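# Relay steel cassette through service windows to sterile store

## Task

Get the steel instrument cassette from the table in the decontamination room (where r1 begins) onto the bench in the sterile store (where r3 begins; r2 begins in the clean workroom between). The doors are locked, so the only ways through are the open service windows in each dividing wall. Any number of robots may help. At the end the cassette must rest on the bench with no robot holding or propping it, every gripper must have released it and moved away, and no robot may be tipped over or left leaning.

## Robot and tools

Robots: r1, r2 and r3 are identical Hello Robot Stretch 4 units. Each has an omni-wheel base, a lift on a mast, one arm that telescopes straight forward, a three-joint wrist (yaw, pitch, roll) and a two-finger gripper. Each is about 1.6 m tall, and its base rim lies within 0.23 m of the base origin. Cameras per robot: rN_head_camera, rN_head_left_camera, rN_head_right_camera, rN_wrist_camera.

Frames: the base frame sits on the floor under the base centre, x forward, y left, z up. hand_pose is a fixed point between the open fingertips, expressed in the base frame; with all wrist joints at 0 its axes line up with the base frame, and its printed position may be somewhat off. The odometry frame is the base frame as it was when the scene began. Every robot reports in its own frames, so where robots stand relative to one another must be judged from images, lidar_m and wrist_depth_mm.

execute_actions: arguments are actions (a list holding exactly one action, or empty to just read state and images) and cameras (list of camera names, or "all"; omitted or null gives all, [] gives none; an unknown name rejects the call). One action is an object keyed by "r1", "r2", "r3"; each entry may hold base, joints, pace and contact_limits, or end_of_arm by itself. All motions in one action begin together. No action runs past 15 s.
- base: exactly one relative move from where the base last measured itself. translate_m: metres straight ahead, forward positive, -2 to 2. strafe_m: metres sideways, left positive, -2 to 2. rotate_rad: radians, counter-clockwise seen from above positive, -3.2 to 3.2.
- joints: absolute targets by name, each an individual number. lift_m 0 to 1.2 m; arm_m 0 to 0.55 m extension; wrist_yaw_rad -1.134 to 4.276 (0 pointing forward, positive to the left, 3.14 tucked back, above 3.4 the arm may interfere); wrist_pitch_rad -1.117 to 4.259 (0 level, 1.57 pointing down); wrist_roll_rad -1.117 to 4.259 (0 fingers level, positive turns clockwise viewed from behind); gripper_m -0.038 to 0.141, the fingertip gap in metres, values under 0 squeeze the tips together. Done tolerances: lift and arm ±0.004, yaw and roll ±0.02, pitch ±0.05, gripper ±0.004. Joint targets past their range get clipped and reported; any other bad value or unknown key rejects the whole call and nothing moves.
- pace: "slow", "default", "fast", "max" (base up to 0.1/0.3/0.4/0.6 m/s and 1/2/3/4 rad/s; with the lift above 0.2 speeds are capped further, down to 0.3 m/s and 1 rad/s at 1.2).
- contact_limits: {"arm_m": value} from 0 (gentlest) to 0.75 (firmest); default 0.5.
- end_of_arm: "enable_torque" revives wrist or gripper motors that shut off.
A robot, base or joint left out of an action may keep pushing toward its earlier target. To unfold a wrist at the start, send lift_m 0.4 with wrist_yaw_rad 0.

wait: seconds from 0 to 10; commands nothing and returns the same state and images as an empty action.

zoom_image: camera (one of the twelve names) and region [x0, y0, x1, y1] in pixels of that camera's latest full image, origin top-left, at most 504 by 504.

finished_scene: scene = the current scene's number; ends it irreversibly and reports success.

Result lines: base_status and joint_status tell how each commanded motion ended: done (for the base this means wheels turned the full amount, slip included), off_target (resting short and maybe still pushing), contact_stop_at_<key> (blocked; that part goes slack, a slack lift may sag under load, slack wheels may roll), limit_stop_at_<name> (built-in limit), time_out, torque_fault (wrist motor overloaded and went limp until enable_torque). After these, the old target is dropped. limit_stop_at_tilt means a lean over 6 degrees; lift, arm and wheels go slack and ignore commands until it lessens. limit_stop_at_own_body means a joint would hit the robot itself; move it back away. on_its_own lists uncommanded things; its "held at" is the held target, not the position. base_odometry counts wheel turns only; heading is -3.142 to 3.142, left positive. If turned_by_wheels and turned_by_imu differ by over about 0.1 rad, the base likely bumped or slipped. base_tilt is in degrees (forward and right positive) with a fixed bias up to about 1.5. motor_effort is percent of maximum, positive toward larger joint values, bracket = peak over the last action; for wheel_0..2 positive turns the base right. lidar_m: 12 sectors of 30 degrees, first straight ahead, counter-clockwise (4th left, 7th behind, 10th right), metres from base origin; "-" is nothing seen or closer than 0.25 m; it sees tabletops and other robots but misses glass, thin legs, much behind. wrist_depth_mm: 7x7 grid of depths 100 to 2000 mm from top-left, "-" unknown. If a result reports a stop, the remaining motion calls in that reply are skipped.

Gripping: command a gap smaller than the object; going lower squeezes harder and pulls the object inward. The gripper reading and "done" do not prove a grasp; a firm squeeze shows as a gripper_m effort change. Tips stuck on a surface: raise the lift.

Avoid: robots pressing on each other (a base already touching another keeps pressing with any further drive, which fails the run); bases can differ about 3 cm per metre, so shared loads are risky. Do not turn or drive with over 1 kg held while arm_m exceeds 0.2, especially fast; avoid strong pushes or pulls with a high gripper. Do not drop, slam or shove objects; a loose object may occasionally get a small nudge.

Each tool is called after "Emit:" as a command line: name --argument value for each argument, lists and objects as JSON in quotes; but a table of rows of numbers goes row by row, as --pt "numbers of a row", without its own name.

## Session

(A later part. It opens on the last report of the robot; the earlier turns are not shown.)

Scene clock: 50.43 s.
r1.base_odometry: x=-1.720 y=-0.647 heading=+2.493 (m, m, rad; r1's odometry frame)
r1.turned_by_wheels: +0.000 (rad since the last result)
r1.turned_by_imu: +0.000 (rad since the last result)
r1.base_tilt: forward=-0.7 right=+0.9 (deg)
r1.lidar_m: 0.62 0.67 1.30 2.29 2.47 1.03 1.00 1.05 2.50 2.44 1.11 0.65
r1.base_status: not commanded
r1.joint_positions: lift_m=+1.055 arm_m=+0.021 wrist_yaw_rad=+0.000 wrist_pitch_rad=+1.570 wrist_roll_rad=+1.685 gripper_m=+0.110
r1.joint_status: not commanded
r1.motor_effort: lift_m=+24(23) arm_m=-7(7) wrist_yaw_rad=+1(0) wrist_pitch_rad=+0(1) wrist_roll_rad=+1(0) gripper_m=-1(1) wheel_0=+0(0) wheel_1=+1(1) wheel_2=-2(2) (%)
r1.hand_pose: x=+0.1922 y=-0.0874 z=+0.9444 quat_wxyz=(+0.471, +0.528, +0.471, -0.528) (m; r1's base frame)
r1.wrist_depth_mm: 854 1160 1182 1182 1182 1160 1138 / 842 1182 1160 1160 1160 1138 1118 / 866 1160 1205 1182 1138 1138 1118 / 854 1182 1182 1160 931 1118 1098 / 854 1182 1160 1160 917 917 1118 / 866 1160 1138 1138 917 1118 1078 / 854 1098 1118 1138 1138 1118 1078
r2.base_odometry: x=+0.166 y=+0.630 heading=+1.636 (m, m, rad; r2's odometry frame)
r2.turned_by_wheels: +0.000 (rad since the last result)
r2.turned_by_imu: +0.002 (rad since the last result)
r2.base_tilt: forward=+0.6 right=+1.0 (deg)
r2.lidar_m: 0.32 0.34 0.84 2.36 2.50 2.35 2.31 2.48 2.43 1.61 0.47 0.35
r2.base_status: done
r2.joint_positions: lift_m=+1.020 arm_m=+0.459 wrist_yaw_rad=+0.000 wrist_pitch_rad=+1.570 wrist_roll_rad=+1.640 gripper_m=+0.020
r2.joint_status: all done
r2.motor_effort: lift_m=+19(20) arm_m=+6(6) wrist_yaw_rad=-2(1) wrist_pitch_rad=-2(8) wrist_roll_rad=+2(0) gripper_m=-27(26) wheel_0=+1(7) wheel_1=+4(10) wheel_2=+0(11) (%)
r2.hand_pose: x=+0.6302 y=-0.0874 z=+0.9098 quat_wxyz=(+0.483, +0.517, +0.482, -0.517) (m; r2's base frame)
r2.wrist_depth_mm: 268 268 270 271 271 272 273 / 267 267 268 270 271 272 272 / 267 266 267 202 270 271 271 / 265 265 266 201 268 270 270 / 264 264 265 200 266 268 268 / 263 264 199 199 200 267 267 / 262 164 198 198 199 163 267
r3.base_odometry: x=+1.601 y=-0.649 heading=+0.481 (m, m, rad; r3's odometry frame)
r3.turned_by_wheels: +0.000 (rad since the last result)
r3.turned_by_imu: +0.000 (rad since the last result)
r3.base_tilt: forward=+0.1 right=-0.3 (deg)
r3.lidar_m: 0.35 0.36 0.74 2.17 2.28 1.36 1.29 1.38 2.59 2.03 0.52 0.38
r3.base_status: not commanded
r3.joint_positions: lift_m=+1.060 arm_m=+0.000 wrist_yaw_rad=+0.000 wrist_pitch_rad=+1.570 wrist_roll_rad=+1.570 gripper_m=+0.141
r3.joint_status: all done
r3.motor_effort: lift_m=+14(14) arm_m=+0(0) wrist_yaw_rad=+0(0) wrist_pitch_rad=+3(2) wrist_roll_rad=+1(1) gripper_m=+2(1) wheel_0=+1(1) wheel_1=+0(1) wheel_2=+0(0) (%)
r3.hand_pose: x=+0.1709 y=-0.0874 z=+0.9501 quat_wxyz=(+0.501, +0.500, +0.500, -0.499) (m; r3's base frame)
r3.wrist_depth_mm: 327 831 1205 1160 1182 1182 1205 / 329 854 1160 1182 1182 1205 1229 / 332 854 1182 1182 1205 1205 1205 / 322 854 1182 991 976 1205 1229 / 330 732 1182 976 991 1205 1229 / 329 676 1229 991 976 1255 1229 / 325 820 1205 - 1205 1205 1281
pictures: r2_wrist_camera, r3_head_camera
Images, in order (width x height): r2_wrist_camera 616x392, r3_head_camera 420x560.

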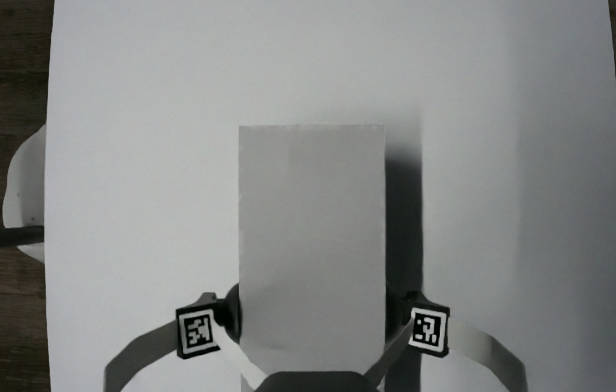

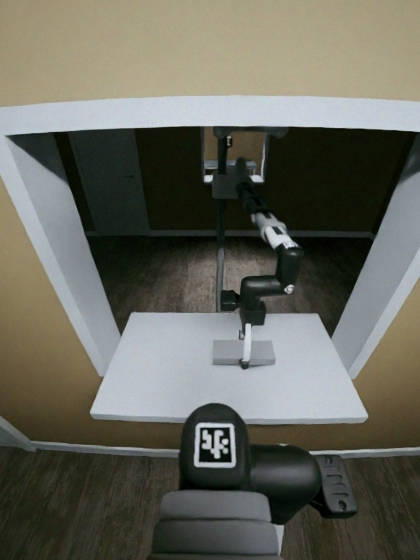

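Emit:
execute_actions --actions '[{"r2":{"joints":{"lift_m":1.0}},"r3":{"base":{"strafe_m":-0.015}}}]' --cameras '[]'

Emit:
execute_actions --actions '[{"r2":{"joints":{"gripper_m":0.11}}}]' --cameras '[]'

Emit:
execute_actions --actions '[{"r2":{"joints":{"lift_m":1.055},"pace":"fast"}}]' --cameras '[]'

Emit:
execute_actions --actions '[{"r2":{"base":{"translate_m":-0.15},"joints":{"arm_m":0.02},"pace":"fast"},"r3":{"joints":{"arm_m":0.41},"pace":"fast"}}]' --cameras '["r3_wrist_camera","r2_head_camera"]'

Scene clock: 51.97 s.
r1.base_odometry: x=-1.720 y=-0.647 heading=+2.493 (m, m, rad; r1's odometry frame)
r1.turned_by_wheels: +0.000 (rad since the last result)
r1.turned_by_imu: +0.000 (rad since the last result)
r1.base_tilt: forward=-0.5 right=+0.9 (deg)
r1.lidar_m: 0.62 0.68 1.30 2.29 2.46 1.04 1.00 1.08 2.50 2.44 1.08 0.63
r1.base_status: not commanded
r1.joint_positions: lift_m=+1.055 arm_m=+0.021 wrist_yaw_rad=+0.000 wrist_pitch_rad=+1.570 wrist_roll_rad=+1.685 gripper_m=+0.110
r1.joint_status: not commanded
r1.motor_effort: lift_m=+24(23) arm_m=-6(7) wrist_yaw_rad=+1(0) wrist_pitch_rad=+0(0) wrist_roll_rad=+0(1) gripper_m=-4(1) wheel_0=+0(0) wheel_1=+1(1) wheel_2=-2(2) (%)
r1.hand_pose: x=+0.1922 y=-0.0874 z=+0.9444 quat_wxyz=(+0.471, +0.528, +0.471, -0.528) (m; r1's base frame)
r1.wrist_depth_mm: 866 1205 1182 1182 1182 1160 1138 / 854 1205 1182 1160 1182 1160 1138 / 854 1182 1182 1160 1138 1138 1138 / 866 1182 1160 1160 960 1138 1118 / 854 1160 1138 1138 931 931 1098 / 854 1138 1160 1138 931 1098 1118 / 854 1078 1138 1118 1118 1098 1098
r2.base_odometry: x=+0.166 y=+0.630 heading=+1.636 (m, m, rad; r2's odometry frame)
r2.turned_by_wheels: +0.000 (rad since the last result)
r2.turned_by_imu: +0.001 (rad since the last result)
r2.base_tilt: forward=+0.7 right=+1.0 (deg)
r2.lidar_m: 0.30 0.35 0.83 2.36 2.53 2.36 2.30 2.49 2.45 1.60 0.45 0.34
r2.base_status: not commanded
r2.joint_positions: lift_m=+1.000 arm_m=+0.459 wrist_yaw_rad=+0.000 wrist_pitch_rad=+1.570 wrist_roll_rad=+1.640 gripper_m=+0.020
r2.joint_status: all done
r2.motor_effort: lift_m=+20(19) arm_m=+6(6) wrist_yaw_rad=-2(2) wrist_pitch_rad=-2(1) wrist_roll_rad=+1(1) gripper_m=-25(25) wheel_0=+1(1) wheel_1=+4(4) wheel_2=+0(0) (%)
r2.hand_pose: x=+0.6302 y=-0.0874 z=+0.8898 quat_wxyz=(+0.483, +0.517, +0.482, -0.517) (m; r2's base frame)
r2.wrist_depth_mm: 248 249 249 250 251 252 253 / 247 248 248 249 250 251 252 / 246 247 248 202 249 250 251 / 245 246 247 200 248 249 250 / 245 245 246 200 247 248 249 / 243 244 199 199 199 247 248 / 242 164 198 199 199 163 247
r3.base_odometry: x=+1.608 y=-0.662 heading=+0.481 (m, m, rad; r3's odometry frame)
r3.turned_by_wheels: +0.000 (rad since the last result)
r3.turned_by_imu: +0.000 (rad since the last result)
r3.base_tilt: forward=+0.2 right=-0.4 (deg)
r3.lidar_m: 0.34 0.39 0.76 2.00 2.32 1.34 1.28 1.36 2.61 2.05 0.55 0.39
r3.base_status: done
r3.joint_positions: lift_m=+1.060 arm_m=+0.000 wrist_yaw_rad=+0.000 wrist_pitch_rad=+1.570 wrist_roll_rad=+1.570 gripper_m=+0.141
r3.joint_status: not commanded
r3.motor_effort: lift_m=+14(14) arm_m=+0(0) wrist_yaw_rad=+0(0) wrist_pitch_rad=+4(2) wrist_roll_rad=-2(1) gripper_m=+1(1) wheel_0=+0(8) wheel_1=-1(7) wheel_2=-1(1) (%)
r3.hand_pose: x=+0.1709 y=-0.0874 z=+0.9501 quat_wxyz=(+0.501, +0.500, +0.500, -0.499) (m; r3's base frame)
r3.wrist_depth_mm: 329 831 1160 1160 1182 1205 1205 / 330 854 1182 1182 1182 1182 1229 / 334 842 1160 1182 1182 1182 1205 / 325 854 1182 976 976 1205 1229 / 330 732 1205 991 991 1205 1205 / 329 676 1182 991 991 1205 1229 / 325 831 1205 - 1229 1229 1229
pictures: none
No camera images: the call's "cameras" was empty. Leave "cameras" out to get every camera's image.

Scene clock: 53.70 s.
r1.base_odometry: x=-1.720 y=-0.647 heading=+2.493 (m, m, rad; r1's odometry frame)
r1.turned_by_wheels: +0.000 (rad since the last result)
r1.turned_by_imu: +0.000 (rad since the last result)
r1.base_tilt: forward=-0.6 right=+0.7 (deg)
r1.lidar_m: 0.62 0.68 1.31 2.29 2.48 1.04 1.00 1.08 2.47 2.43 1.10 0.64
r1.base_status: not commanded
r1.joint_positions: lift_m=+1.055 arm_m=+0.021 wrist_yaw_rad=+0.000 wrist_pitch_rad=+1.570 wrist_roll_rad=+1.685 gripper_m=+0.110
r1.joint_status: not commanded
r1.motor_effort: lift_m=+24(23) arm_m=-7(7) wrist_yaw_rad=+1(1) wrist_pitch_rad=+0(0) wrist_roll_rad=+0(0) gripper_m=-2(0) wheel_0=+1(1) wheel_1=+1(1) wheel_2=-2(2) (%)
r1.hand_pose: x=+0.1922 y=-0.0874 z=+0.9444 quat_wxyz=(+0.471, +0.528, +0.471, -0.528) (m; r1's base frame)
r1.wrist_depth_mm: 854 1182 1205 1205 1160 1160 1160 / 854 1205 1182 1182 1160 1160 1138 / 866 1160 1182 1160 1138 1118 1118 / 866 1138 1160 1138 946 1160 1118 / 866 1138 1160 1160 931 917 1098 / 854 1138 1138 1138 917 1118 1098 / 866 1060 1138 1138 1118 1098 1118
r2.base_odometry: x=+0.166 y=+0.630 heading=+1.636 (m, m, rad; r2's odometry frame)
r2.turned_by_wheels: +0.000 (rad since the last result)
r2.turned_by_imu: +0.001 (rad since the last result)
r2.base_tilt: forward=+0.6 right=+1.0 (deg)
r2.lidar_m: 0.32 0.33 0.84 2.37 2.52 2.37 2.30 2.46 2.44 1.58 0.47 0.34
r2.base_status: not commanded
r2.joint_positions: lift_m=+1.000 arm_m=+0.459 wrist_yaw_rad=+0.000 wrist_pitch_rad=+1.570 wrist_roll_rad=+1.640 gripper_m=+0.110
r2.joint_status: all done
r2.motor_effort: lift_m=+20(19) arm_m=+6(6) wrist_yaw_rad=-2(2) wrist_pitch_rad=-2(2) wrist_roll_rad=+1(1) gripper_m=-1(27) wheel_0=+1(1) wheel_1=+4(4) wheel_2=+0(0) (%)
r2.hand_pose: x=+0.6301 y=-0.0874 z=+0.8898 quat_wxyz=(+0.483, +0.517, +0.482, -0.517) (m; r2's base frame)
r2.wrist_depth_mm: 249 250 251 251 252 253 253 / 248 248 249 250 251 252 252 / 247 248 248 216 250 251 251 / 245 247 247 216 249 249 251 / 245 246 247 216 247 249 249 / 244 245 214 214 215 248 248 / 243 244 245 154 246 247 247
r3.base_odometry: x=+1.608 y=-0.662 heading=+0.481 (m, m, rad; r3's odometry frame)
r3.turned_by_wheels: +0.000 (rad since the last result)
r3.turned_by_imu: +0.000 (rad since the last result)
r3.base_tilt: forward=+0.1 right=-0.4 (deg)
r3.lidar_m: 0.36 0.38 0.74 2.03 2.32 1.32 1.26 1.39 2.60 2.04 0.54 0.40
r3.base_status: not commanded
r3.joint_positions: lift_m=+1.060 arm_m=+0.000 wrist_yaw_rad=+0.000 wrist_pitch_rad=+1.570 wrist_roll_rad=+1.570 gripper_m=+0.141
r3.joint_status: not commanded
r3.motor_effort: lift_m=+14(14) arm_m=+0(0) wrist_yaw_rad=+1(0) wrist_pitch_rad=+1(3) wrist_roll_rad=+0(1) gripper_m=+0(2) wheel_0=+0(0) wheel_1=-1(1) wheel_2=-1(1) (%)
r3.hand_pose: x=+0.1709 y=-0.0874 z=+0.9501 quat_wxyz=(+0.501, +0.500, +0.500, -0.499) (m; r3's base frame)
r3.wrist_depth_mm: 327 831 1160 1182 1182 1205 1229 / 330 854 1182 1182 1205 1229 1205 / 330 842 1182 1182 1182 1205 1205 / 322 854 1205 976 991 1229 1229 / 329 732 1205 976 991 1229 1205 / 330 668 1205 976 1025 1205 1205 / 325 831 1205 - 1229 1229 1255
pictures: none
No camera images: the call's "cameras" was empty. Leave "cameras" out to get every camera's image.

Scene clock: 54.63 s.
r1.base_odometry: x=-1.720 y=-0.647 heading=+2.493 (m, m, rad; r1's odometry frame)
r1.turned_by_wheels: +0.000 (rad since the last result)
r1.turned_by_imu: +0.000 (rad since the last result)
r1.base_tilt: forward=-0.6 right=+0.7 (deg)
r1.lidar_m: 0.63 0.69 1.32 2.30 2.48 1.02 1.01 1.07 2.47 2.43 1.07 0.64
r1.base_status: not commanded
r1.joint_positions: lift_m=+1.055 arm_m=+0.021 wrist_yaw_rad=+0.000 wrist_pitch_rad=+1.570 wrist_roll_rad=+1.685 gripper_m=+0.110
r1.joint_status: not commanded
r1.motor_effort: lift_m=+23(24) arm_m=-7(7) wrist_yaw_rad=+0(1) wrist_pitch_rad=+0(1) wrist_roll_rad=+0(1) gripper_m=-4(2) wheel_0=+1(0) wheel_1=+1(1) wheel_2=-2(2) (%)
r1.hand_pose: x=+0.1922 y=-0.0874 z=+0.9444 quat_wxyz=(+0.471, +0.528, +0.471, -0.528) (m; r1's base frame)
r1.wrist_depth_mm: 854 1182 1182 1160 1160 1160 1160 / 854 1205 1182 1182 1138 1138 1138 / 854 1160 1182 1182 1160 1138 1138 / 854 1160 1160 1160 946 1118 1098 / 866 1138 1160 1138 931 917 1118 / 866 1138 1138 1138 917 1118 1118 / 854 1078 1138 1138 1098 1118 1098
r2.base_odometry: x=+0.166 y=+0.630 heading=+1.636 (m, m, rad; r2's odometry frame)
r2.turned_by_wheels: +0.000 (rad since the last result)
r2.turned_by_imu: +0.000 (rad since the last result)
r2.base_tilt: forward=+0.6 right=+1.0 (deg)
r2.lidar_m: 0.30 0.33 0.82 2.37 2.53 2.35 2.30 2.49 2.41 1.59 0.46 0.34
r2.base_status: not commanded
r2.joint_positions: lift_m=+1.055 arm_m=+0.459 wrist_yaw_rad=+0.000 wrist_pitch_rad=+1.570 wrist_roll_rad=+1.640 gripper_m=+0.110
r2.joint_status: all done
r2.motor_effort: lift_m=+23(24) arm_m=+6(6) wrist_yaw_rad=-2(2) wrist_pitch_rad=-2(2) wrist_roll_rad=+0(1) gripper_m=-1(1) wheel_0=+1(1) wheel_1=+4(4) wheel_2=+1(0) (%)
r2.hand_pose: x=+0.6301 y=-0.0874 z=+0.9446 quat_wxyz=(+0.483, +0.517, +0.482, -0.517) (m; r2's base frame)
r2.wrist_depth_mm: 1182 306 306 307 307 309 310 / 1182 303 304 306 307 307 309 / 960 303 303 303 304 306 307 / 960 301 301 271 304 304 306 / 946 300 301 271 303 304 304 / 1160 298 268 268 270 303 303 / 1138 297 298 154 301 301 303
r3.base_odometry: x=+1.608 y=-0.662 heading=+0.481 (m, m, rad; r3's odometry frame)
r3.turned_by_wheels: +0.000 (rad since the last result)
r3.turned_by_imu: +0.000 (rad since the last result)
r3.base_tilt: forward=+0.2 right=-0.4 (deg)
r3.lidar_m: 0.35 0.41 0.73 2.04 2.33 1.33 1.27 1.35 2.60 2.05 0.55 0.41
r3.base_status: not commanded
r3.joint_positions: lift_m=+1.060 arm_m=+0.000 wrist_yaw_rad=+0.000 wrist_pitch_rad=+1.570 wrist_roll_rad=+1.570 gripper_m=+0.141
r3.joint_status: not commanded
r3.motor_effort: lift_m=+14(14) arm_m=+0(0) wrist_yaw_rad=+0(0) wrist_pitch_rad=+2(2) wrist_roll_rad=-1(1) gripper_m=+1(0) wheel_0=+0(0) wheel_1=-1(0) wheel_2=-1(1) (%)
r3.hand_pose: x=+0.1709 y=-0.0874 z=+0.9501 quat_wxyz=(+0.501, +0.500, +0.500, -0.499) (m; r3's base frame)
r3.wrist_depth_mm: 327 842 1160 1160 1205 1205 1229 / 330 842 1160 1182 1182 1182 1229 / 329 842 1205 1205 1205 1205 1229 / 324 854 1182 976 960 1229 1205 / 330 723 1205 991 991 1205 1229 / 329 668 1205 1008 976 1205 1229 / 324 820 1229 - 1229 1229 1229
pictures: none
No camera images: the call's "cameras" was empty. Leave "cameras" out to get every camera's image.

Scene clock: 56.63 s.
r1.base_odometry: x=-1.720 y=-0.647 heading=+2.493 (m, m, rad; r1's odometry frame)
r1.turned_by_wheels: +0.000 (rad since the last result)
r1.turned_by_imu: +0.000 (rad since the last result)
r1.base_tilt: forward=-0.7 right=+0.9 (deg)
r1.lidar_m: 0.63 0.69 1.31 2.29 2.48 1.05 1.00 1.07 2.49 2.42 1.10 0.65
r1.base_status: not commanded
r1.joint_positions: lift_m=+1.055 arm_m=+0.021 wrist_yaw_rad=+0.000 wrist_pitch_rad=+1.570 wrist_roll_rad=+1.685 gripper_m=+0.110
r1.joint_status: not commanded
r1.motor_effort: lift_m=+24(23) arm_m=-7(7) wrist_yaw_rad=+2(1) wrist_pitch_rad=-1(0) wrist_roll_rad=+0(1) gripper_m=-1(3) wheel_0=+1(0) wheel_1=+1(1) wheel_2=-2(2) (%)
r1.hand_pose: x=+0.1922 y=-0.0874 z=+0.9444 quat_wxyz=(+0.471, +0.528, +0.471, -0.528) (m; r1's base frame)
r1.wrist_depth_mm: 854 1205 1182 1205 1138 1138 1138 / 866 1205 1182 1160 1138 1160 1160 / 854 1182 1160 1160 1138 1118 1118 / 854 1182 1160 1160 931 1118 1118 / 866 1160 1160 1160 931 931 1118 / 842 1138 1160 1138 931 1078 1118 / 866 1098 1118 1118 1118 1118 1098
r2.base_odometry: x=+0.176 y=+0.480 heading=+1.635 (m, m, rad; r2's odometry frame)
r2.turned_by_wheels: -0.001 (rad since the last result)
r2.turned_by_imu: -0.001 (rad since the last result)
r2.base_tilt: forward=+0.6 right=+1.0 (deg)
r2.lidar_m: 0.47 0.51 1.07 2.39 2.54 2.06 2.17 2.31 2.43 1.99 0.69 0.49
r2.base_status: done
r2.joint_positions: lift_m=+1.055 arm_m=+0.021 wrist_yaw_rad=+0.000 wrist_pitch_rad=+1.570 wrist_roll_rad=+1.640 gripper_m=+0.110
r2.joint_status: all done
r2.motor_effort: lift_m=+23(22) arm_m=-7(10) wrist_yaw_rad=+0(3) wrist_pitch_rad=-2(2) wrist_roll_rad=+1(1) gripper_m=+0(0) wheel_0=-3(7) wheel_1=-5(9) wheel_2=-1(11) (%)
r2.hand_pose: x=+0.1921 y=-0.0874 z=+0.9446 quat_wxyz=(+0.482, +0.517, +0.482, -0.517) (m; r2's base frame)
r2.wrist_depth_mm: 732 1078 1182 1182 1205 1205 1205 / 732 1098 1182 1182 1182 1182 1182 / 732 1078 1160 1182 1182 1182 1205 / 741 1078 1182 1160 960 1182 1182 / 732 1078 1160 960 960 1205 1182 / 723 1008 1160 1182 960 1182 1182 / 723 917 1160 154 1160 1182 1182
r3.base_odometry: x=+1.608 y=-0.662 heading=+0.481 (m, m, rad; r3's odometry frame)
r3.turned_by_wheels: +0.000 (rad since the last result)
r3.turned_by_imu: +0.000 (rad since the last result)
r3.base_tilt: forward=+0.2 right=-0.3 (deg)
r3.lidar_m: 0.35 0.37 0.75 2.03 2.33 1.32 1.29 1.38 2.56 2.03 0.52 0.39
r3.base_status: not commanded
r3.joint_positions: lift_m=+1.060 arm_m=+0.409 wrist_yaw_rad=+0.000 wrist_pitch_rad=+1.570 wrist_roll_rad=+1.570 gripper_m=+0.141
r3.joint_status: all done
r3.motor_effort: lift_m=+14(14) arm_m=+7(8) wrist_yaw_rad=+0(0) wrist_pitch_rad=+3(2) wrist_roll_rad=-2(1) gripper_m=+1(2) wheel_0=+0(0) wheel_1=-1(1) wheel_2=+0(1) (%)
r3.hand_pose: x=+0.5800 y=-0.0874 z=+0.9501 quat_wxyz=(+0.501, +0.500, +0.500, -0.499) (m; r3's base frame)
r3.wrist_depth_mm: 303 304 304 309 312 312 1205 / 304 304 307 310 314 315 1229 / 306 306 309 279 314 315 1229 / 306 309 310 281 317 317 991 / 307 309 312 282 317 319 1008 / 309 309 282 281 317 319 1255 / 310 312 315 - 320 322 1255
pictures: r2_head_camera, r3_wrist_camera
Images, in order (width x height): r2_head_camera 420x560, r3_wrist_camera 616x392.

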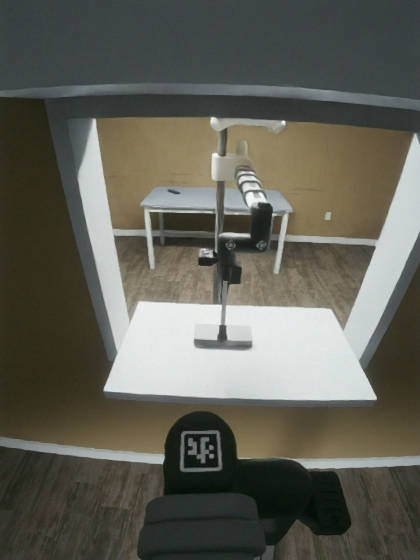

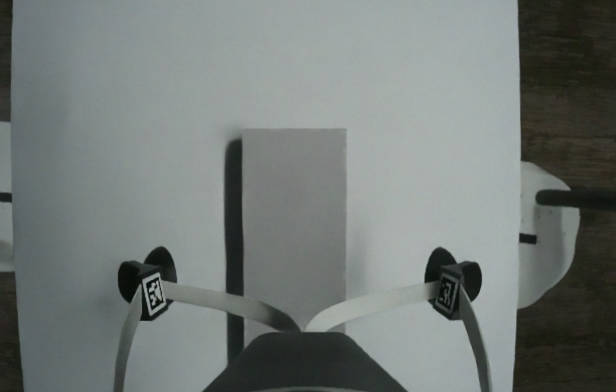

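Emit:
execute_actions --actions '[{"r3":{"joints":{"arm_m":0.415,"lift_m":0.998,"gripper_m":0.115}}}]' --cameras '[]'

Emit:
execute_actions --actions '[{"r3":{"joints":{"gripper_m":0.02}}}]' --cameras '["r3_wrist_camera"]'

Scene clock: 58.30 s.
r1.base_odometry: x=-1.720 y=-0.647 heading=+2.493 (m, m, rad; r1's odometry frame)
r1.turned_by_wheels: +0.000 (rad since the last result)
r1.turned_by_imu: +0.000 (rad since the last result)
r1.base_tilt: forward=-0.7 right=+0.7 (deg)
r1.lidar_m: 0.62 0.67 1.31 2.31 2.46 1.04 1.00 1.09 2.49 2.43 1.10 0.62
r1.base_status: not commanded
r1.joint_positions: lift_m=+1.055 arm_m=+0.021 wrist_yaw_rad=+0.000 wrist_pitch_rad=+1.570 wrist_roll_rad=+1.685 gripper_m=+0.110
r1.joint_status: not commanded
r1.motor_effort: lift_m=+23(23) arm_m=-7(7) wrist_yaw_rad=-1(0) wrist_pitch_rad=-1(0) wrist_roll_rad=+0(3) gripper_m=-3(1) wheel_0=+1(0) wheel_1=+1(1) wheel_2=-2(2) (%)
r1.hand_pose: x=+0.1922 y=-0.0874 z=+0.9444 quat_wxyz=(+0.471, +0.528, +0.471, -0.528) (m; r1's base frame)
r1.wrist_depth_mm: 854 1205 1205 1182 1160 1160 1160 / 854 1205 1205 1182 1160 1118 1138 / 866 1205 1160 1160 1160 1138 1138 / 866 1160 1160 1138 946 1118 1118 / 854 1160 1160 1138 946 917 1118 / 866 1138 1160 1138 917 1098 1118 / 866 1078 1118 1138 1118 1118 1098
r2.base_odometry: x=+0.176 y=+0.480 heading=+1.635 (m, m, rad; r2's odometry frame)
r2.turned_by_wheels: +0.000 (rad since the last result)
r2.turned_by_imu: +0.001 (rad since the last result)
r2.base_tilt: forward=+0.6 right=+1.0 (deg)
r2.lidar_m: 0.47 0.52 1.04 2.38 2.54 2.09 2.16 2.33 2.43 1.96 0.68 0.48
r2.base_status: not commanded
r2.joint_positions: lift_m=+1.055 arm_m=+0.021 wrist_yaw_rad=+0.000 wrist_pitch_rad=+1.570 wrist_roll_rad=+1.640 gripper_m=+0.110
r2.joint_status: not commanded
r2.motor_effort: lift_m=+22(22) arm_m=-6(6) wrist_yaw_rad=+0(0) wrist_pitch_rad=-4(3) wrist_roll_rad=+1(1) gripper_m=+0(0) wheel_0=-3(3) wheel_1=-5(5) wheel_2=-1(1) (%)
r2.hand_pose: x=+0.1921 y=-0.0874 z=+0.9446 quat_wxyz=(+0.482, +0.517, +0.482, -0.517) (m; r2's base frame)
r2.wrist_depth_mm: 732 1078 1182 1182 1205 1182 1182 / 732 1098 1182 1182 1182 1182 1182 / 732 1078 1205 1182 1182 1182 1205 / 741 1078 1182 1182 960 1182 1205 / 732 1078 1182 976 960 1182 1182 / 723 1008 1182 1160 960 1182 1182 / 723 917 1160 154 1160 1160 1182
r3.base_odometry: x=+1.608 y=-0.662 heading=+0.481 (m, m, rad; r3's odometry frame)
r3.turned_by_wheels: +0.000 (rad since the last result)
r3.turned_by_imu: +0.000 (rad since the last result)
r3.base_tilt: forward=+0.2 right=-0.4 (deg)
r3.lidar_m: 0.37 0.38 0.75 2.01 2.32 1.35 1.26 1.39 2.58 2.04 0.55 0.37
r3.base_status: not commanded
r3.joint_positions: lift_m=+0.998 arm_m=+0.414 wrist_yaw_rad=+0.000 wrist_pitch_rad=+1.570 wrist_roll_rad=+1.570 gripper_m=+0.115
r3.joint_status: all done
r3.motor_effort: lift_m=+13(12) arm_m=+7(8) wrist_yaw_rad=+0(0) wrist_pitch_rad=+2(4) wrist_roll_rad=-1(1) gripper_m=+0(0) wheel_0=+0(0) wheel_1=-1(1) wheel_2=+0(1) (%)
r3.hand_pose: x=+0.5849 y=-0.0874 z=+0.8881 quat_wxyz=(+0.501, +0.500, +0.500, -0.499) (m; r3's base frame)
r3.wrist_depth_mm: 241 243 244 247 249 250 251 / 242 244 246 248 249 252 253 / 243 245 247 217 251 253 254 / 244 246 248 217 252 255 255 / 246 248 249 220 253 255 256 / 247 249 219 220 220 257 258 / 249 249 251 - 255 257 260
pictures: none
No camera images: the call's "cameras" was empty. Leave "cameras" out to get every camera's image.

Scene clock: 60.10 s.
r1.base_odometry: x=-1.720 y=-0.647 heading=+2.493 (m, m, rad; r1's odometry frame)
r1.turned_by_wheels: +0.000 (rad since the last result)
r1.turned_by_imu: +0.000 (rad since the last result)
r1.base_tilt: forward=-0.7 right=+0.8 (deg)
r1.lidar_m: 0.62 0.67 1.29 2.29 2.50 1.02 1.00 1.08 2.50 2.42 1.10 0.64
r1.base_status: not commanded
r1.joint_positions: lift_m=+1.055 arm_m=+0.021 wrist_yaw_rad=+0.000 wrist_pitch_rad=+1.570 wrist_roll_rad=+1.685 gripper_m=+0.110
r1.joint_status: not commanded
r1.motor_effort: lift_m=+24(24) arm_m=-7(7) wrist_yaw_rad=+0(1) wrist_pitch_rad=+0(0) wrist_roll_rad=+1(1) gripper_m=-1(5) wheel_0=+1(1) wheel_1=+1(1) wheel_2=-2(2) (%)
r1.hand_pose: x=+0.1922 y=-0.0874 z=+0.9444 quat_wxyz=(+0.471, +0.528, +0.471, -0.528) (m; r1's base frame)
r1.wrist_depth_mm: 842 1182 1182 1182 1160 1160 1138 / 854 1182 1182 1160 1160 1160 1138 / 866 1182 1182 1138 1160 1138 1118 / 854 1182 1182 1160 946 1118 1098 / 866 1160 1160 1118 931 917 1098 / 866 1138 1138 1138 917 1118 1098 / 866 1078 1138 1118 1098 1118 1078
r2.base_odometry: x=+0.176 y=+0.480 heading=+1.635 (m, m, rad; r2's odometry frame)
r2.turned_by_wheels: +0.000 (rad since the last result)
r2.turned_by_imu: +0.001 (rad since the last result)
r2.base_tilt: forward=+0.6 right=+1.1 (deg)
r2.lidar_m: 0.46 0.51 1.06 2.37 2.54 2.07 2.16 2.31 2.43 1.98 0.67 0.49
r2.base_status: not commanded
r2.joint_positions: lift_m=+1.055 arm_m=+0.021 wrist_yaw_rad=+0.000 wrist_pitch_rad=+1.570 wrist_roll_rad=+1.640 gripper_m=+0.110
r2.joint_status: not commanded
r2.motor_effort: lift_m=+23(22) arm_m=-6(6) wrist_yaw_rad=+0(0) wrist_pitch_rad=-2(3) wrist_roll_rad=+1(1) gripper_m=-1(1) wheel_0=-3(3) wheel_1=-5(5) wheel_2=-1(1) (%)
r2.hand_pose: x=+0.1921 y=-0.0874 z=+0.9446 quat_wxyz=(+0.482, +0.517, +0.482, -0.517) (m; r2's base frame)
r2.wrist_depth_mm: 732 1078 1182 1182 1182 1205 1205 / 732 1098 1182 1182 1205 1205 1182 / 741 1098 1182 1182 1182 1182 1182 / 732 1098 1182 1182 976 1205 1182 / 741 1078 1182 960 960 1182 1182 / 723 1008 1160 1182 960 1160 1182 / 723 931 1160 154 1160 1182 1182
r3.base_odometry: x=+1.608 y=-0.662 heading=+0.481 (m, m, rad; r3's odometry frame)
r3.turned_by_wheels: +0.000 (rad since the last result)
r3.turned_by_imu: +0.000 (rad since the last result)
r3.base_tilt: forward=+0.2 right=-0.4 (deg)
r3.lidar_m: 0.35 0.38 0.73 2.01 2.33 1.35 1.27 1.36 2.60 2.05 0.55 0.39
r3.base_status: not commanded
r3.joint_positions: lift_m=+0.998 arm_m=+0.414 wrist_yaw_rad=+0.000 wrist_pitch_rad=+1.570 wrist_roll_rad=+1.570 gripper_m=+0.021
r3.joint_status: all done
r3.motor_effort: lift_m=+14(14) arm_m=+7(7) wrist_yaw_rad=+1(0) wrist_pitch_rad=-1(0) wrist_roll_rad=+2(0) gripper_m=-22(23) wheel_0=+0(0) wheel_1=-1(1) wheel_2=-1(1) (%)
r3.hand_pose: x=+0.5848 y=-0.0874 z=+0.8880 quat_wxyz=(+0.500, +0.500, +0.500, -0.500) (m; r3's base frame)
r3.wrist_depth_mm: 239 243 245 246 247 249 252 / 240 243 246 247 249 251 253 / 242 244 245 202 251 252 254 / 244 246 246 202 250 253 254 / 246 246 203 204 252 254 256 / 246 176 204 205 187 254 258 / 248 249 251 - 255 256 258
pictures: r3_wrist_camera
Images, in order (width x height): r3_wrist_camera 616x392.

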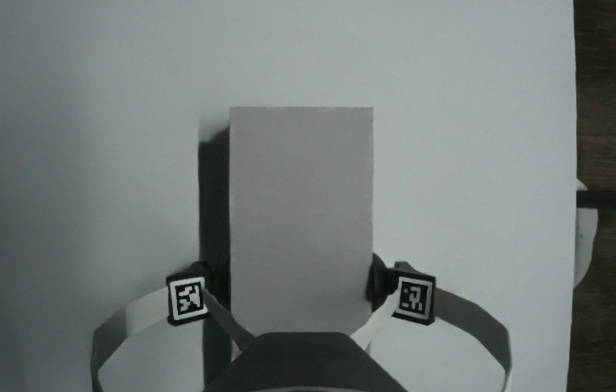

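Emit:
execute_actions --actions '[{"r3":{"base":{"translate_m":-0.85},"joints":{"lift_m":1.015,"arm_m":0.2},"pace":"fast"}}]' --cameras '[]'

Emit:
execute_actions --actions '[{"r3":{"base":{"rotate_rad":-2.88},"joints":{"lift_m":0.95,"arm_m":0.5,"wrist_roll_rad":1.86}}}]' --cameras '["r3_wrist_camera","r3_head_camera"]'

Scene clock: 64.73 s.
r1.base_odometry: x=-1.720 y=-0.647 heading=+2.493 (m, m, rad; r1's odometry frame)
r1.turned_by_wheels: +0.000 (rad since the last result)
r1.turned_by_imu: +0.001 (rad since the last result)
r1.base_tilt: forward=-0.8 right=+0.8 (deg)
r1.lidar_m: 0.60 0.66 1.34 2.29 2.48 1.04 1.00 1.05 2.48 2.43 1.09 0.64
r1.base_status: not commanded
r1.joint_positions: lift_m=+1.055 arm_m=+0.021 wrist_yaw_rad=+0.000 wrist_pitch_rad=+1.570 wrist_roll_rad=+1.685 gripper_m=+0.110
r1.joint_status: not commanded
r1.motor_effort: lift_m=+24(24) arm_m=-7(7) wrist_yaw_rad=+0(0) wrist_pitch_rad=+0(1) wrist_roll_rad=+2(1) gripper_m=+0(0) wheel_0=+0(0) wheel_1=+1(1) wheel_2=-2(2) (%)
r1.hand_pose: x=+0.1922 y=-0.0874 z=+0.9444 quat_wxyz=(+0.471, +0.528, +0.471, -0.528) (m; r1's base frame)
r1.wrist_depth_mm: 866 1205 1182 1182 1182 1160 1138 / 854 1205 1182 1160 1160 1160 1138 / 854 1182 1182 1182 1160 1160 1138 / 854 1160 1160 1160 946 1118 1118 / 866 1138 1160 1160 946 917 1098 / 854 1138 1138 1160 917 1118 1118 / 866 1078 1138 1118 1098 1098 1078
r2.base_odometry: x=+0.176 y=+0.480 heading=+1.635 (m, m, rad; r2's odometry frame)
r2.turned_by_wheels: +0.000 (rad since the last result)
r2.turned_by_imu: +0.002 (rad since the last result)
r2.base_tilt: forward=+0.6 right=+1.0 (deg)
r2.lidar_m: 0.46 0.52 1.06 2.37 2.53 2.11 2.16 2.32 2.41 1.95 0.64 0.50
r2.base_status: not commanded
r2.joint_positions: lift_m=+1.055 arm_m=+0.021 wrist_yaw_rad=+0.000 wrist_pitch_rad=+1.570 wrist_roll_rad=+1.640 gripper_m=+0.110
r2.joint_status: not commanded
r2.motor_effort: lift_m=+22(23) arm_m=-6(6) wrist_yaw_rad=+0(0) wrist_pitch_rad=-2(4) wrist_roll_rad=+0(1) gripper_m=-1(1) wheel_0=-3(3) wheel_1=-5(5) wheel_2=-1(1) (%)
r2.hand_pose: x=+0.1921 y=-0.0874 z=+0.9446 quat_wxyz=(+0.482, +0.517, +0.482, -0.517) (m; r2's base frame)
r2.wrist_depth_mm: 732 1078 1182 1205 1182 1205 1205 / 741 1098 1182 1182 1182 1205 1205 / 741 1098 1182 1182 1182 1182 1182 / 741 1078 1182 1182 960 1182 1182 / 732 1078 1160 960 960 1182 1182 / 732 1008 1160 1160 946 1160 1182 / 715 917 1160 154 1160 1160 1160
r3.base_odometry: x=+0.854 y=-1.055 heading=+0.481 (m, m, rad; r3's odometry frame)
r3.turned_by_wheels: +0.000 (rad since the last result)
r3.turned_by_imu: +0.002 (rad since the last result)
r3.base_tilt: forward=+0.1 right=-0.3 (deg)
r3.lidar_m: 0.32 1.27 1.97 2.23 0.59 0.45 0.43 0.50 0.63 2.49 1.93 0.37
r3.base_status: done
r3.joint_positions: lift_m=+1.015 arm_m=+0.201 wrist_yaw_rad=+0.000 wrist_pitch_rad=+1.570 wrist_roll_rad=+1.570 gripper_m=+0.021
r3.joint_status: all done
r3.motor_effort: lift_m=+23(24) arm_m=-7(8) wrist_yaw_rad=+1(1) wrist_pitch_rad=+0(4) wrist_roll_rad=+0(1) gripper_m=-22(23) wheel_0=+0(11) wheel_1=+1(5) wheel_2=-2(10) (%)
r3.hand_pose: x=+0.3723 y=-0.0874 z=+0.9043 quat_wxyz=(+0.500, +0.500, +0.500, -0.500) (m; r3's base frame)
r3.wrist_depth_mm: 1118 1118 1118 1118 1118 1160 1182 / 1098 1098 1118 1118 1160 1160 1160 / 1098 1118 1098 202 1138 1182 1138 / 1118 1118 1138 203 931 946 1160 / 1118 1138 203 203 946 931 1160 / 1138 177 203 205 187 946 1182 / 1138 1138 1160 - 1182 1182 1182
pictures: none
No camera images: the call's "cameras" was empty. Leave "cameras" out to get every camera's image.

Scene clock: 67.87 s.
r1.base_odometry: x=-1.720 y=-0.647 heading=+2.493 (m, m, rad; r1's odometry frame)
r1.turned_by_wheels: +0.000 (rad since the last result)
r1.turned_by_imu: +0.001 (rad since the last result)
r1.base_tilt: forward=-0.6 right=+0.8 (deg)
r1.lidar_m: 0.61 0.68 1.30 2.32 2.48 1.03 0.99 1.09 2.50 2.44 1.07 0.64
r1.base_status: not commanded
r1.joint_positions: lift_m=+1.055 arm_m=+0.021 wrist_yaw_rad=+0.000 wrist_pitch_rad=+1.570 wrist_roll_rad=+1.685 gripper_m=+0.110
r1.joint_status: not commanded
r1.motor_effort: lift_m=+23(23) arm_m=-7(7) wrist_yaw_rad=+2(0) wrist_pitch_rad=+1(1) wrist_roll_rad=+0(0) gripper_m=-4(3) wheel_0=+1(1) wheel_1=+1(1) wheel_2=-2(2) (%)
r1.hand_pose: x=+0.1922 y=-0.0874 z=+0.9444 quat_wxyz=(+0.471, +0.528, +0.471, -0.528) (m; r1's base frame)
r1.wrist_depth_mm: 854 1182 1205 1182 1182 1160 1160 / 854 1182 1182 1160 1160 1138 1138 / 854 1160 1182 1182 1160 1118 1118 / 854 1160 1160 1160 946 1138 1118 / 866 1160 1160 1138 931 917 1098 / 854 1138 1138 1138 931 1098 1098 / 866 1078 1138 1118 1138 1118 1118
r2.base_odometry: x=+0.176 y=+0.480 heading=+1.635 (m, m, rad; r2's odometry frame)
r2.turned_by_wheels: +0.000 (rad since the last result)
r2.turned_by_imu: +0.001 (rad since the last result)
r2.base_tilt: forward=+0.6 right=+1.1 (deg)
r2.lidar_m: 0.47 0.52 1.05 2.36 2.53 2.10 2.16 2.33 2.42 1.97 0.67 0.49
r2.base_status: not commanded
r2.joint_positions: lift_m=+1.055 arm_m=+0.021 wrist_yaw_rad=+0.000 wrist_pitch_rad=+1.570 wrist_roll_rad=+1.640 gripper_m=+0.110
r2.joint_status: not commanded
r2.motor_effort: lift_m=+22(22) arm_m=-6(7) wrist_yaw_rad=+0(0) wrist_pitch_rad=-4(3) wrist_roll_rad=+0(1) gripper_m=-1(0) wheel_0=-3(3) wheel_1=-5(5) wheel_2=-1(1) (%)
r2.hand_pose: x=+0.1921 y=-0.0874 z=+0.9446 quat_wxyz=(+0.482, +0.517, +0.482, -0.517) (m; r2's base frame)
r2.wrist_depth_mm: 723 1078 1160 1182 1182 1205 1182 / 732 1078 1182 1182 1205 1205 1205 / 741 1098 1182 1182 1182 1182 1182 / 741 1078 1182 1160 960 1182 1182 / 732 1060 1160 960 960 1160 1205 / 723 1008 1160 1182 960 1182 1182 / 715 904 1160 154 1160 1182 1160
r3.base_odometry: x=+0.854 y=-1.055 heading=-2.400 (m, m, rad; r3's odometry frame)
r3.turned_by_wheels: -2.880 (rad since the last result)
r3.turned_by_imu: -2.845 (rad since the last result)
r3.base_tilt: forward=+0.2 right=-0.4 (deg)
r3.lidar_m: 0.42 0.51 0.96 2.44 1.57 1.20 1.20 1.59 2.27 2.26 0.53 0.44
r3.base_status: done
r3.joint_positions: lift_m=+0.950 arm_m=+0.499 wrist_yaw_rad=+0.000 wrist_pitch_rad=+1.570 wrist_roll_rad=+1.860 gripper_m=+0.021
r3.joint_status: all done
r3.motor_effort: lift_m=+16(21) arm_m=+6(7) wrist_yaw_rad=+0(2) wrist_pitch_rad=+3(5) wrist_roll_rad=+2(4) gripper_m=-24(25) wheel_0=-1(4) wheel_1=-1(6) wheel_2=+0(8) (%)
r3.hand_pose: x=+0.6702 y=-0.0874 z=+0.8399 quat_wxyz=(+0.423, +0.567, +0.423, -0.566) (m; r3's base frame)
r3.wrist_depth_mm: 293 294 297 300 304 306 1078 / 294 296 300 301 303 306 878 / 296 297 298 201 304 307 866 / 297 300 300 202 306 307 878 / 298 300 203 203 307 310 891 / 298 177 204 204 187 310 1118 / 303 304 304 - 312 312 1118
pictures: r3_head_camera, r3_wrist_camera
Images, in order (width x height): r3_head_camera 420x560, r3_wrist_camera 616x392.

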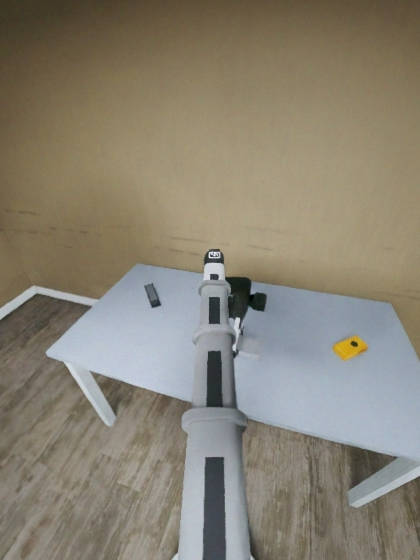

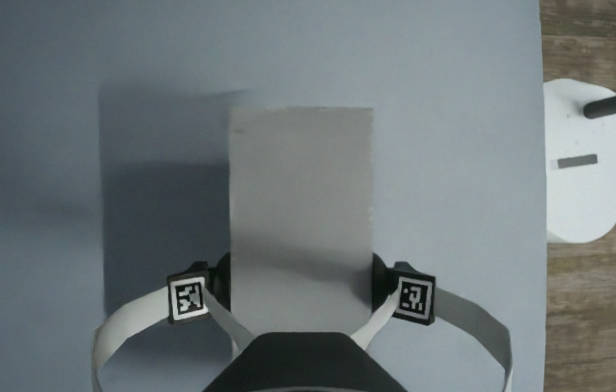

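Emit:
execute_actions --actions '[{"r3":{"joints":{"lift_m":0.896}}}]' --cameras '[]'

Emit:
execute_actions --actions '[{"r3":{"joints":{"gripper_m":0.11}}}]' --cameras '[]'

Emit:
execute_actions --actions '[{"r3":{"joints":{"lift_m":0.95},"pace":"fast"}}]' --cameras '[]'

Emit:
execute_actions --actions '[{"r3":{"base":{"translate_m":-0.3},"joints":{"arm_m":0.02},"pace":"fast"}}]' --cameras '["r3_head_camera"]'

Scene clock: 69.63 s.
r1.base_odometry: x=-1.720 y=-0.647 heading=+2.493 (m, m, rad; r1's odometry frame)
r1.turned_by_wheels: +0.000 (rad since the last result)
r1.turned_by_imu: +0.000 (rad since the last result)
r1.base_tilt: forward=-0.7 right=+0.9 (deg)
r1.lidar_m: 0.61 0.68 1.32 2.29 2.48 1.04 1.01 1.09 2.51 2.44 1.10 0.62
r1.base_status: not commanded
r1.joint_positions: lift_m=+1.055 arm_m=+0.021 wrist_yaw_rad=+0.000 wrist_pitch_rad=+1.570 wrist_roll_rad=+1.685 gripper_m=+0.110
r1.joint_status: not commanded
r1.motor_effort: lift_m=+23(24) arm_m=-7(7) wrist_yaw_rad=-1(0) wrist_pitch_rad=-1(0) wrist_roll_rad=+1(1) gripper_m=-2(0) wheel_0=+0(0) wheel_1=+1(1) wheel_2=-2(2) (%)
r1.hand_pose: x=+0.1922 y=-0.0874 z=+0.9444 quat_wxyz=(+0.471, +0.528, +0.471, -0.528) (m; r1's base frame)
r1.wrist_depth_mm: 854 1205 1182 1182 1182 1160 1138 / 866 1182 1160 1160 1138 1138 1138 / 866 1182 1182 1160 1138 1138 1118 / 854 1182 1160 1138 946 1138 1138 / 866 1160 1160 1138 931 931 1118 / 866 1138 1138 1138 931 1118 1118 / 854 1078 1118 1138 1118 1078 1118
r2.base_odometry: x=+0.176 y=+0.480 heading=+1.635 (m, m, rad; r2's odometry frame)
r2.turned_by_wheels: +0.000 (rad since the last result)
r2.turned_by_imu: +0.001 (rad since the last result)
r2.base_tilt: forward=+0.6 right=+1.0 (deg)
r2.lidar_m: 0.46 0.52 1.06 2.37 2.51 2.07 2.15 2.33 2.40 1.95 0.66 0.49
r2.base_status: not commanded
r2.joint_positions: lift_m=+1.055 arm_m=+0.021 wrist_yaw_rad=+0.000 wrist_pitch_rad=+1.570 wrist_roll_rad=+1.640 gripper_m=+0.110
r2.joint_status: not commanded
r2.motor_effort: lift_m=+23(22) arm_m=-7(6) wrist_yaw_rad=+0(0) wrist_pitch_rad=-2(4) wrist_roll_rad=+0(1) gripper_m=-1(1) wheel_0=-3(3) wheel_1=-5(5) wheel_2=-1(1) (%)
r2.hand_pose: x=+0.1921 y=-0.0874 z=+0.9446 quat_wxyz=(+0.482, +0.517, +0.482, -0.517) (m; r2's base frame)
r2.wrist_depth_mm: 732 1078 1205 1182 1205 1205 1205 / 732 1098 1182 1182 1182 1182 1205 / 732 1078 1182 1182 1182 1205 1205 / 741 1078 1160 1160 960 1182 1182 / 741 1078 1160 976 960 1182 1182 / 723 1008 1138 1160 946 1160 1182 / 715 931 1160 154 1160 1182 1182
r3.base_odometry: x=+0.854 y=-1.055 heading=-2.400 (m, m, rad; r3's odometry frame)
r3.turned_by_wheels: +0.000 (rad since the last result)
r3.turned_by_imu: +0.000 (rad since the last result)
r3.base_tilt: forward=+0.2 right=-0.4 (deg)
r3.lidar_m: 0.43 0.53 0.93 2.46 1.56 1.18 1.21 1.62 2.27 2.27 0.50 0.44
r3.base_status: not commanded
r3.joint_positions: lift_m=+0.896 arm_m=+0.499 wrist_yaw_rad=+0.000 wrist_pitch_rad=+1.570 wrist_roll_rad=+1.860 gripper_m=+0.021
r3.joint_status: all done
r3.motor_effort: lift_m=+15(15) arm_m=+6(6) wrist_yaw_rad=+0(1) wrist_pitch_rad=+1(2) wrist_roll_rad=-1(2) gripper_m=-22(21) wheel_0=-1(1) wheel_1=-1(1) wheel_2=+0(0) (%)
r3.hand_pose: x=+0.6702 y=-0.0874 z=+0.7860 quat_wxyz=(+0.423, +0.567, +0.423, -0.566) (m; r3's base frame)
r3.wrist_depth_mm: 240 242 245 246 248 249 252 / 241 243 245 247 250 252 252 / 243 245 246 202 251 252 254 / 244 246 246 203 251 253 254 / 244 248 202 204 251 255 256 / 246 177 204 204 187 254 257 / 247 249 250 - 255 256 257
pictures: none
No camera images: the call's "cameras" was empty. Leave "cameras" out to get every camera's image.

Scene clock: 71.37 s.
r1.base_odometry: x=-1.720 y=-0.647 heading=+2.493 (m, m, rad; r1's odometry frame)
r1.turned_by_wheels: +0.000 (rad since the last result)
r1.turned_by_imu: +0.000 (rad since the last result)
r1.base_tilt: forward=-0.6 right=+0.7 (deg)
r1.lidar_m: 0.62 0.68 1.33 2.30 2.50 1.05 1.02 1.07 2.49 2.43 1.10 0.65
r1.base_status: not commanded
r1.joint_positions: lift_m=+1.055 arm_m=+0.021 wrist_yaw_rad=+0.000 wrist_pitch_rad=+1.570 wrist_roll_rad=+1.685 gripper_m=+0.110
r1.joint_status: not commanded
r1.motor_effort: lift_m=+24(23) arm_m=-7(7) wrist_yaw_rad=+1(1) wrist_pitch_rad=-1(1) wrist_roll_rad=+0(0) gripper_m=-1(1) wheel_0=+0(1) wheel_1=+1(1) wheel_2=-2(2) (%)
r1.hand_pose: x=+0.1922 y=-0.0874 z=+0.9444 quat_wxyz=(+0.471, +0.528, +0.471, -0.528) (m; r1's base frame)
r1.wrist_depth_mm: 866 1205 1160 1182 1160 1160 1138 / 866 1205 1182 1160 1182 1138 1138 / 866 1182 1182 1182 1160 1138 1138 / 854 1160 1182 1160 946 1138 1118 / 854 1160 1138 1160 946 917 1098 / 866 1160 1160 1138 917 1118 1118 / 866 1098 1138 1138 1098 1098 1098
r2.base_odometry: x=+0.176 y=+0.480 heading=+1.635 (m, m, rad; r2's odometry frame)
r2.turned_by_wheels: +0.000 (rad since the last result)
r2.turned_by_imu: +0.001 (rad since the last result)
r2.base_tilt: forward=+0.6 right=+1.0 (deg)
r2.lidar_m: 0.45 0.51 1.08 2.38 2.53 2.08 2.15 2.29 2.40 1.95 0.62 0.47
r2.base_status: not commanded
r2.joint_positions: lift_m=+1.055 arm_m=+0.021 wrist_yaw_rad=+0.000 wrist_pitch_rad=+1.570 wrist_roll_rad=+1.640 gripper_m=+0.110
r2.joint_status: not commanded
r2.motor_effort: lift_m=+22(22) arm_m=-7(7) wrist_yaw_rad=+0(0) wrist_pitch_rad=-4(3) wrist_roll_rad=+0(1) gripper_m=-2(0) wheel_0=-3(3) wheel_1=-5(5) wheel_2=+0(1) (%)
r2.hand_pose: x=+0.1921 y=-0.0874 z=+0.9446 quat_wxyz=(+0.482, +0.517, +0.482, -0.517) (m; r2's base frame)
r2.wrist_depth_mm: 732 1078 1182 1182 1182 1182 1205 / 732 1078 1182 1182 1182 1205 1182 / 741 1078 1182 1182 1182 1182 1205 / 741 1078 1182 1182 960 1182 1182 / 741 1078 1160 960 960 1182 1182 / 723 1008 1160 1182 960 1160 1182 / 715 917 1160 154 1160 1182 1160
r3.base_odometry: x=+0.854 y=-1.055 heading=-2.400 (m, m, rad; r3's odometry frame)
r3.turned_by_wheels: +0.000 (rad since the last result)
r3.turned_by_imu: +0.000 (rad since the last result)
r3.base_tilt: forward=+0.1 right=-0.3 (deg)
r3.lidar_m: 0.44 0.53 0.95 2.49 1.59 1.21 1.22 1.58 2.26 2.28 0.52 0.46
r3.base_status: not commanded
r3.joint_positions: lift_m=+0.896 arm_m=+0.499 wrist_yaw_rad=+0.000 wrist_pitch_rad=+1.570 wrist_roll_rad=+1.860 gripper_m=+0.110
r3.joint_status: all done
r3.motor_effort: lift_m=+15(15) arm_m=+6(6) wrist_yaw_rad=+0(0) wrist_pitch_rad=+3(3) wrist_roll_rad=+0(2) gripper_m=+0(24) wheel_0=-1(0) wheel_1=-1(1) wheel_2=+0(0) (%)
r3.hand_pose: x=+0.6701 y=-0.0874 z=+0.7860 quat_wxyz=(+0.423, +0.567, +0.423, -0.567) (m; r3's base frame)
r3.wrist_depth_mm: 242 243 245 247 249 252 252 / 242 244 245 247 250 251 254 / 244 245 247 217 250 252 254 / 243 247 247 218 252 253 256 / 246 247 248 217 253 254 256 / 247 248 219 220 220 256 257 / 249 248 251 - 255 257 258
pictures: none
No camera images: the call's "cameras" was empty. Leave "cameras" out to get every camera's image.

Scene clock: 72.30 s.
r1.base_odometry: x=-1.720 y=-0.647 heading=+2.493 (m, m, rad; r1's odometry frame)
r1.turned_by_wheels: +0.000 (rad since the last result)
r1.turned_by_imu: +0.000 (rad since the last result)
r1.base_tilt: forward=-0.6 right=+0.9 (deg)
r1.lidar_m: 0.62 0.69 1.32 2.29 2.47 1.02 0.99 1.06 2.48 2.43 1.10 0.61
r1.base_status: not commanded
r1.joint_positions: lift_m=+1.055 arm_m=+0.021 wrist_yaw_rad=+0.000 wrist_pitch_rad=+1.570 wrist_roll_rad=+1.685 gripper_m=+0.110
r1.joint_status: not commanded
r1.motor_effort: lift_m=+24(24) arm_m=-7(7) wrist_yaw_rad=+1(2) wrist_pitch_rad=+1(0) wrist_roll_rad=-1(1) gripper_m=-3(4) wheel_0=+1(0) wheel_1=+1(1) wheel_2=-2(2) (%)
r1.hand_pose: x=+0.1922 y=-0.0874 z=+0.9444 quat_wxyz=(+0.471, +0.528, +0.471, -0.528) (m; r1's base frame)
r1.wrist_depth_mm: 854 1182 1182 1182 1182 1138 1138 / 866 1182 1182 1160 1160 1160 1160 / 854 1182 1182 1182 1160 1138 1118 / 854 1182 1160 1138 946 1138 1138 / 866 1138 1160 1138 931 931 1098 / 866 1138 1138 1138 946 1118 1098 / 866 1078 1138 1118 1118 1098 1098
r2.base_odometry: x=+0.176 y=+0.480 heading=+1.635 (m, m, rad; r2's odometry frame)
r2.turned_by_wheels: +0.000 (rad since the last result)
r2.turned_by_imu: +0.000 (rad since the last result)
r2.base_tilt: forward=+0.6 right=+1.0 (deg)
r2.lidar_m: 0.45 0.53 1.05 2.39 2.54 2.06 2.16 2.32 2.42 1.99 0.69 0.48
r2.base_status: not commanded
r2.joint_positions: lift_m=+1.055 arm_m=+0.021 wrist_yaw_rad=+0.000 wrist_pitch_rad=+1.570 wrist_roll_rad=+1.640 gripper_m=+0.110
r2.joint_status: not commanded
r2.motor_effort: lift_m=+22(22) arm_m=-6(7) wrist_yaw_rad=+0(0) wrist_pitch_rad=-3(1) wrist_roll_rad=+1(1) gripper_m=+0(1) wheel_0=-3(3) wheel_1=-5(5) wheel_2=+0(2) (%)
r2.hand_pose: x=+0.1921 y=-0.0874 z=+0.9446 quat_wxyz=(+0.482, +0.517, +0.482, -0.517) (m; r2's base frame)
r2.wrist_depth_mm: 732 1078 1205 1182 1182 1205 1205 / 732 1078 1182 1205 1182 1182 1182 / 732 1078 1160 1182 1182 1205 1182 / 732 1078 1182 1182 960 1182 1182 / 732 1078 1182 960 946 1182 1182 / 732 991 1182 1160 946 1182 1160 / 723 917 1160 154 1160 1160 1182
r3.base_odometry: x=+0.854 y=-1.055 heading=-2.400 (m, m, rad; r3's odometry frame)
r3.turned_by_wheels: +0.000 (rad since the last result)
r3.turned_by_imu: +0.000 (rad since the last result)
r3.base_tilt: forward=+0.2 right=-0.4 (deg)
r3.lidar_m: 0.43 0.49 0.95 2.46 1.56 1.20 1.20 1.60 2.26 2.26 0.52 0.44
r3.base_status: not commanded
r3.joint_positions: lift_m=+0.950 arm_m=+0.499 wrist_yaw_rad=+0.000 wrist_pitch_rad=+1.570 wrist_roll_rad=+1.860 gripper_m=+0.110
r3.joint_status: all done
r3.motor_effort: lift_m=+22(23) arm_m=+6(6) wrist_yaw_rad=+0(0) wrist_pitch_rad=+3(2) wrist_roll_rad=+0(2) gripper_m=+0(1) wheel_0=-1(1) wheel_1=-1(1) wheel_2=+0(0) (%)
r3.hand_pose: x=+0.6701 y=-0.0874 z=+0.8394 quat_wxyz=(+0.423, +0.567, +0.423, -0.567) (m; r3's base frame)
r3.wrist_depth_mm: 291 296 298 300 303 304 1118 / 296 297 298 300 303 306 878 / 296 298 300 271 304 306 878 / 298 297 301 272 306 309 878 / 298 300 303 274 306 309 878 / 300 300 303 273 309 312 1098 / 303 303 306 - 310 312 1118
pictures: none
No camera images: the call's "cameras" was empty. Leave "cameras" out to get every camera's image.

Scene clock: 74.53 s.
r1.base_odometry: x=-1.720 y=-0.647 heading=+2.493 (m, m, rad; r1's odometry frame)
r1.turned_by_wheels: +0.000 (rad since the last result)
r1.turned_by_imu: +0.000 (rad since the last result)
r1.base_tilt: forward=-0.7 right=+0.8 (deg)
r1.lidar_m: 0.63 0.69 1.33 2.29 2.48 1.03 1.00 1.08 2.50 2.43 1.09 0.64
r1.base_status: not commanded
r1.joint_positions: lift_m=+1.055 arm_m=+0.021 wrist_yaw_rad=+0.000 wrist_pitch_rad=+1.570 wrist_roll_rad=+1.685 gripper_m=+0.110
r1.joint_status: not commanded
r1.motor_effort: lift_m=+24(23) arm_m=-7(7) wrist_yaw_rad=+0(0) wrist_pitch_rad=-1(0) wrist_roll_rad=+0(0) gripper_m=-1(5) wheel_0=+1(1) wheel_1=+1(1) wheel_2=-2(2) (%)
r1.hand_pose: x=+0.1922 y=-0.0874 z=+0.9444 quat_wxyz=(+0.471, +0.528, +0.471, -0.528) (m; r1's base frame)
r1.wrist_depth_mm: 854 1182 1182 1182 1182 1138 1138 / 854 1182 1182 1182 1160 1160 1138 / 866 1182 1182 1160 1138 1138 1138 / 866 1160 1160 1138 946 1118 1118 / 866 1160 1138 1138 917 931 1098 / 854 1138 1160 1138 917 1118 1098 / 854 1078 1138 1118 1138 1098 1098
r2.base_odometry: x=+0.176 y=+0.480 heading=+1.635 (m, m, rad; r2's odometry frame)
r2.turned_by_wheels: +0.000 (rad since the last result)
r2.turned_by_imu: +0.001 (rad since the last result)
r2.base_tilt: forward=+0.6 right=+1.0 (deg)
r2.lidar_m: 0.47 0.53 1.06 2.38 2.54 2.09 2.15 2.32 2.41 1.98 0.64 0.50
r2.base_status: not commanded
r2.joint_positions: lift_m=+1.055 arm_m=+0.021 wrist_yaw_rad=+0.000 wrist_pitch_rad=+1.570 wrist_roll_rad=+1.640 gripper_m=+0.110
r2.joint_status: not commanded
r2.motor_effort: lift_m=+23(22) arm_m=-6(6) wrist_yaw_rad=+0(0) wrist_pitch_rad=-2(4) wrist_roll_rad=+0(0) gripper_m=+0(1) wheel_0=-3(3) wheel_1=-5(5) wheel_2=-1(1) (%)
r2.hand_pose: x=+0.1921 y=-0.0874 z=+0.9446 quat_wxyz=(+0.482, +0.517, +0.482, -0.517) (m; r2's base frame)
r2.wrist_depth_mm: 732 1078 1182 1205 1205 1182 1182 / 732 1098 1182 1182 1205 1182 1205 / 741 1098 1182 1182 1182 1182 1182 / 741 1078 1182 1182 960 1182 1182 / 741 1078 1160 960 960 1182 1182 / 723 1008 1160 1160 960 1160 1160 / 723 917 1160 154 1160 1160 1160
r3.base_odometry: x=+1.075 y=-0.852 heading=-2.399 (m, m, rad; r3's odometry frame)
r3.turned_by_wheels: +0.000 (rad since the last result)
r3.turned_by_imu: +0.001 (rad since the last result)
r3.base_tilt: forward=+0.1 right=-0.4 (deg)
r3.lidar_m: 0.71 0.85 2.52 2.17 1.27 0.91 0.91 1.24 2.21 2.17 0.85 0.68
r3.base_status: done
r3.joint_positions: lift_m=+0.950 arm_m=+0.021 wrist_yaw_rad=+0.000 wrist_pitch_rad=+1.570 wrist_roll_rad=+1.860 gripper_m=+0.110
r3.joint_status: all done
r3.motor_effort: lift_m=+22(22) arm_m=-7(7) wrist_yaw_rad=+1(0) wrist_pitch_rad=+2(1) wrist_roll_rad=-1(1) gripper_m=-1(1) wheel_0=+0(4) wheel_1=+1(5) wheel_2=-1(11) (%)
r3.hand_pose: x=+0.1922 y=-0.0874 z=+0.8394 quat_wxyz=(+0.423, +0.567, +0.423, -0.567) (m; r3's base frame)
r3.wrist_depth_mm: 1025 1042 1042 1060 1078 1078 1060 / 1042 1060 1060 1078 1098 1078 1098 / 1060 1078 1078 1078 866 1060 345 / 1060 1060 1060 866 878 1098 1098 / 1060 1078 1078 878 878 1118 1118 / 1060 1078 1078 1098 866 1098 1098 / 1078 1098 1078 - 1138 1118 1118
pictures: r3_head_camera
Images, in order (width x height): r3_head_camera 420x560.

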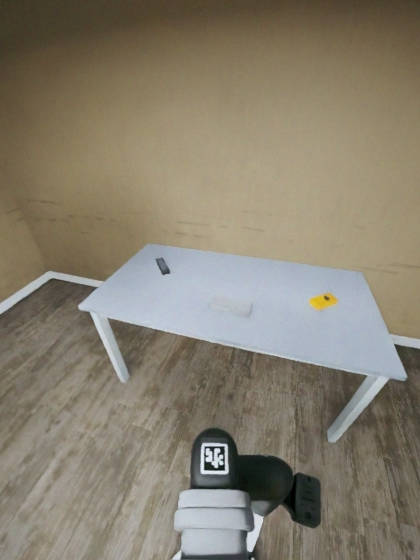

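Emit:
finished_scene --scene 2

The scene is finished: the task was done.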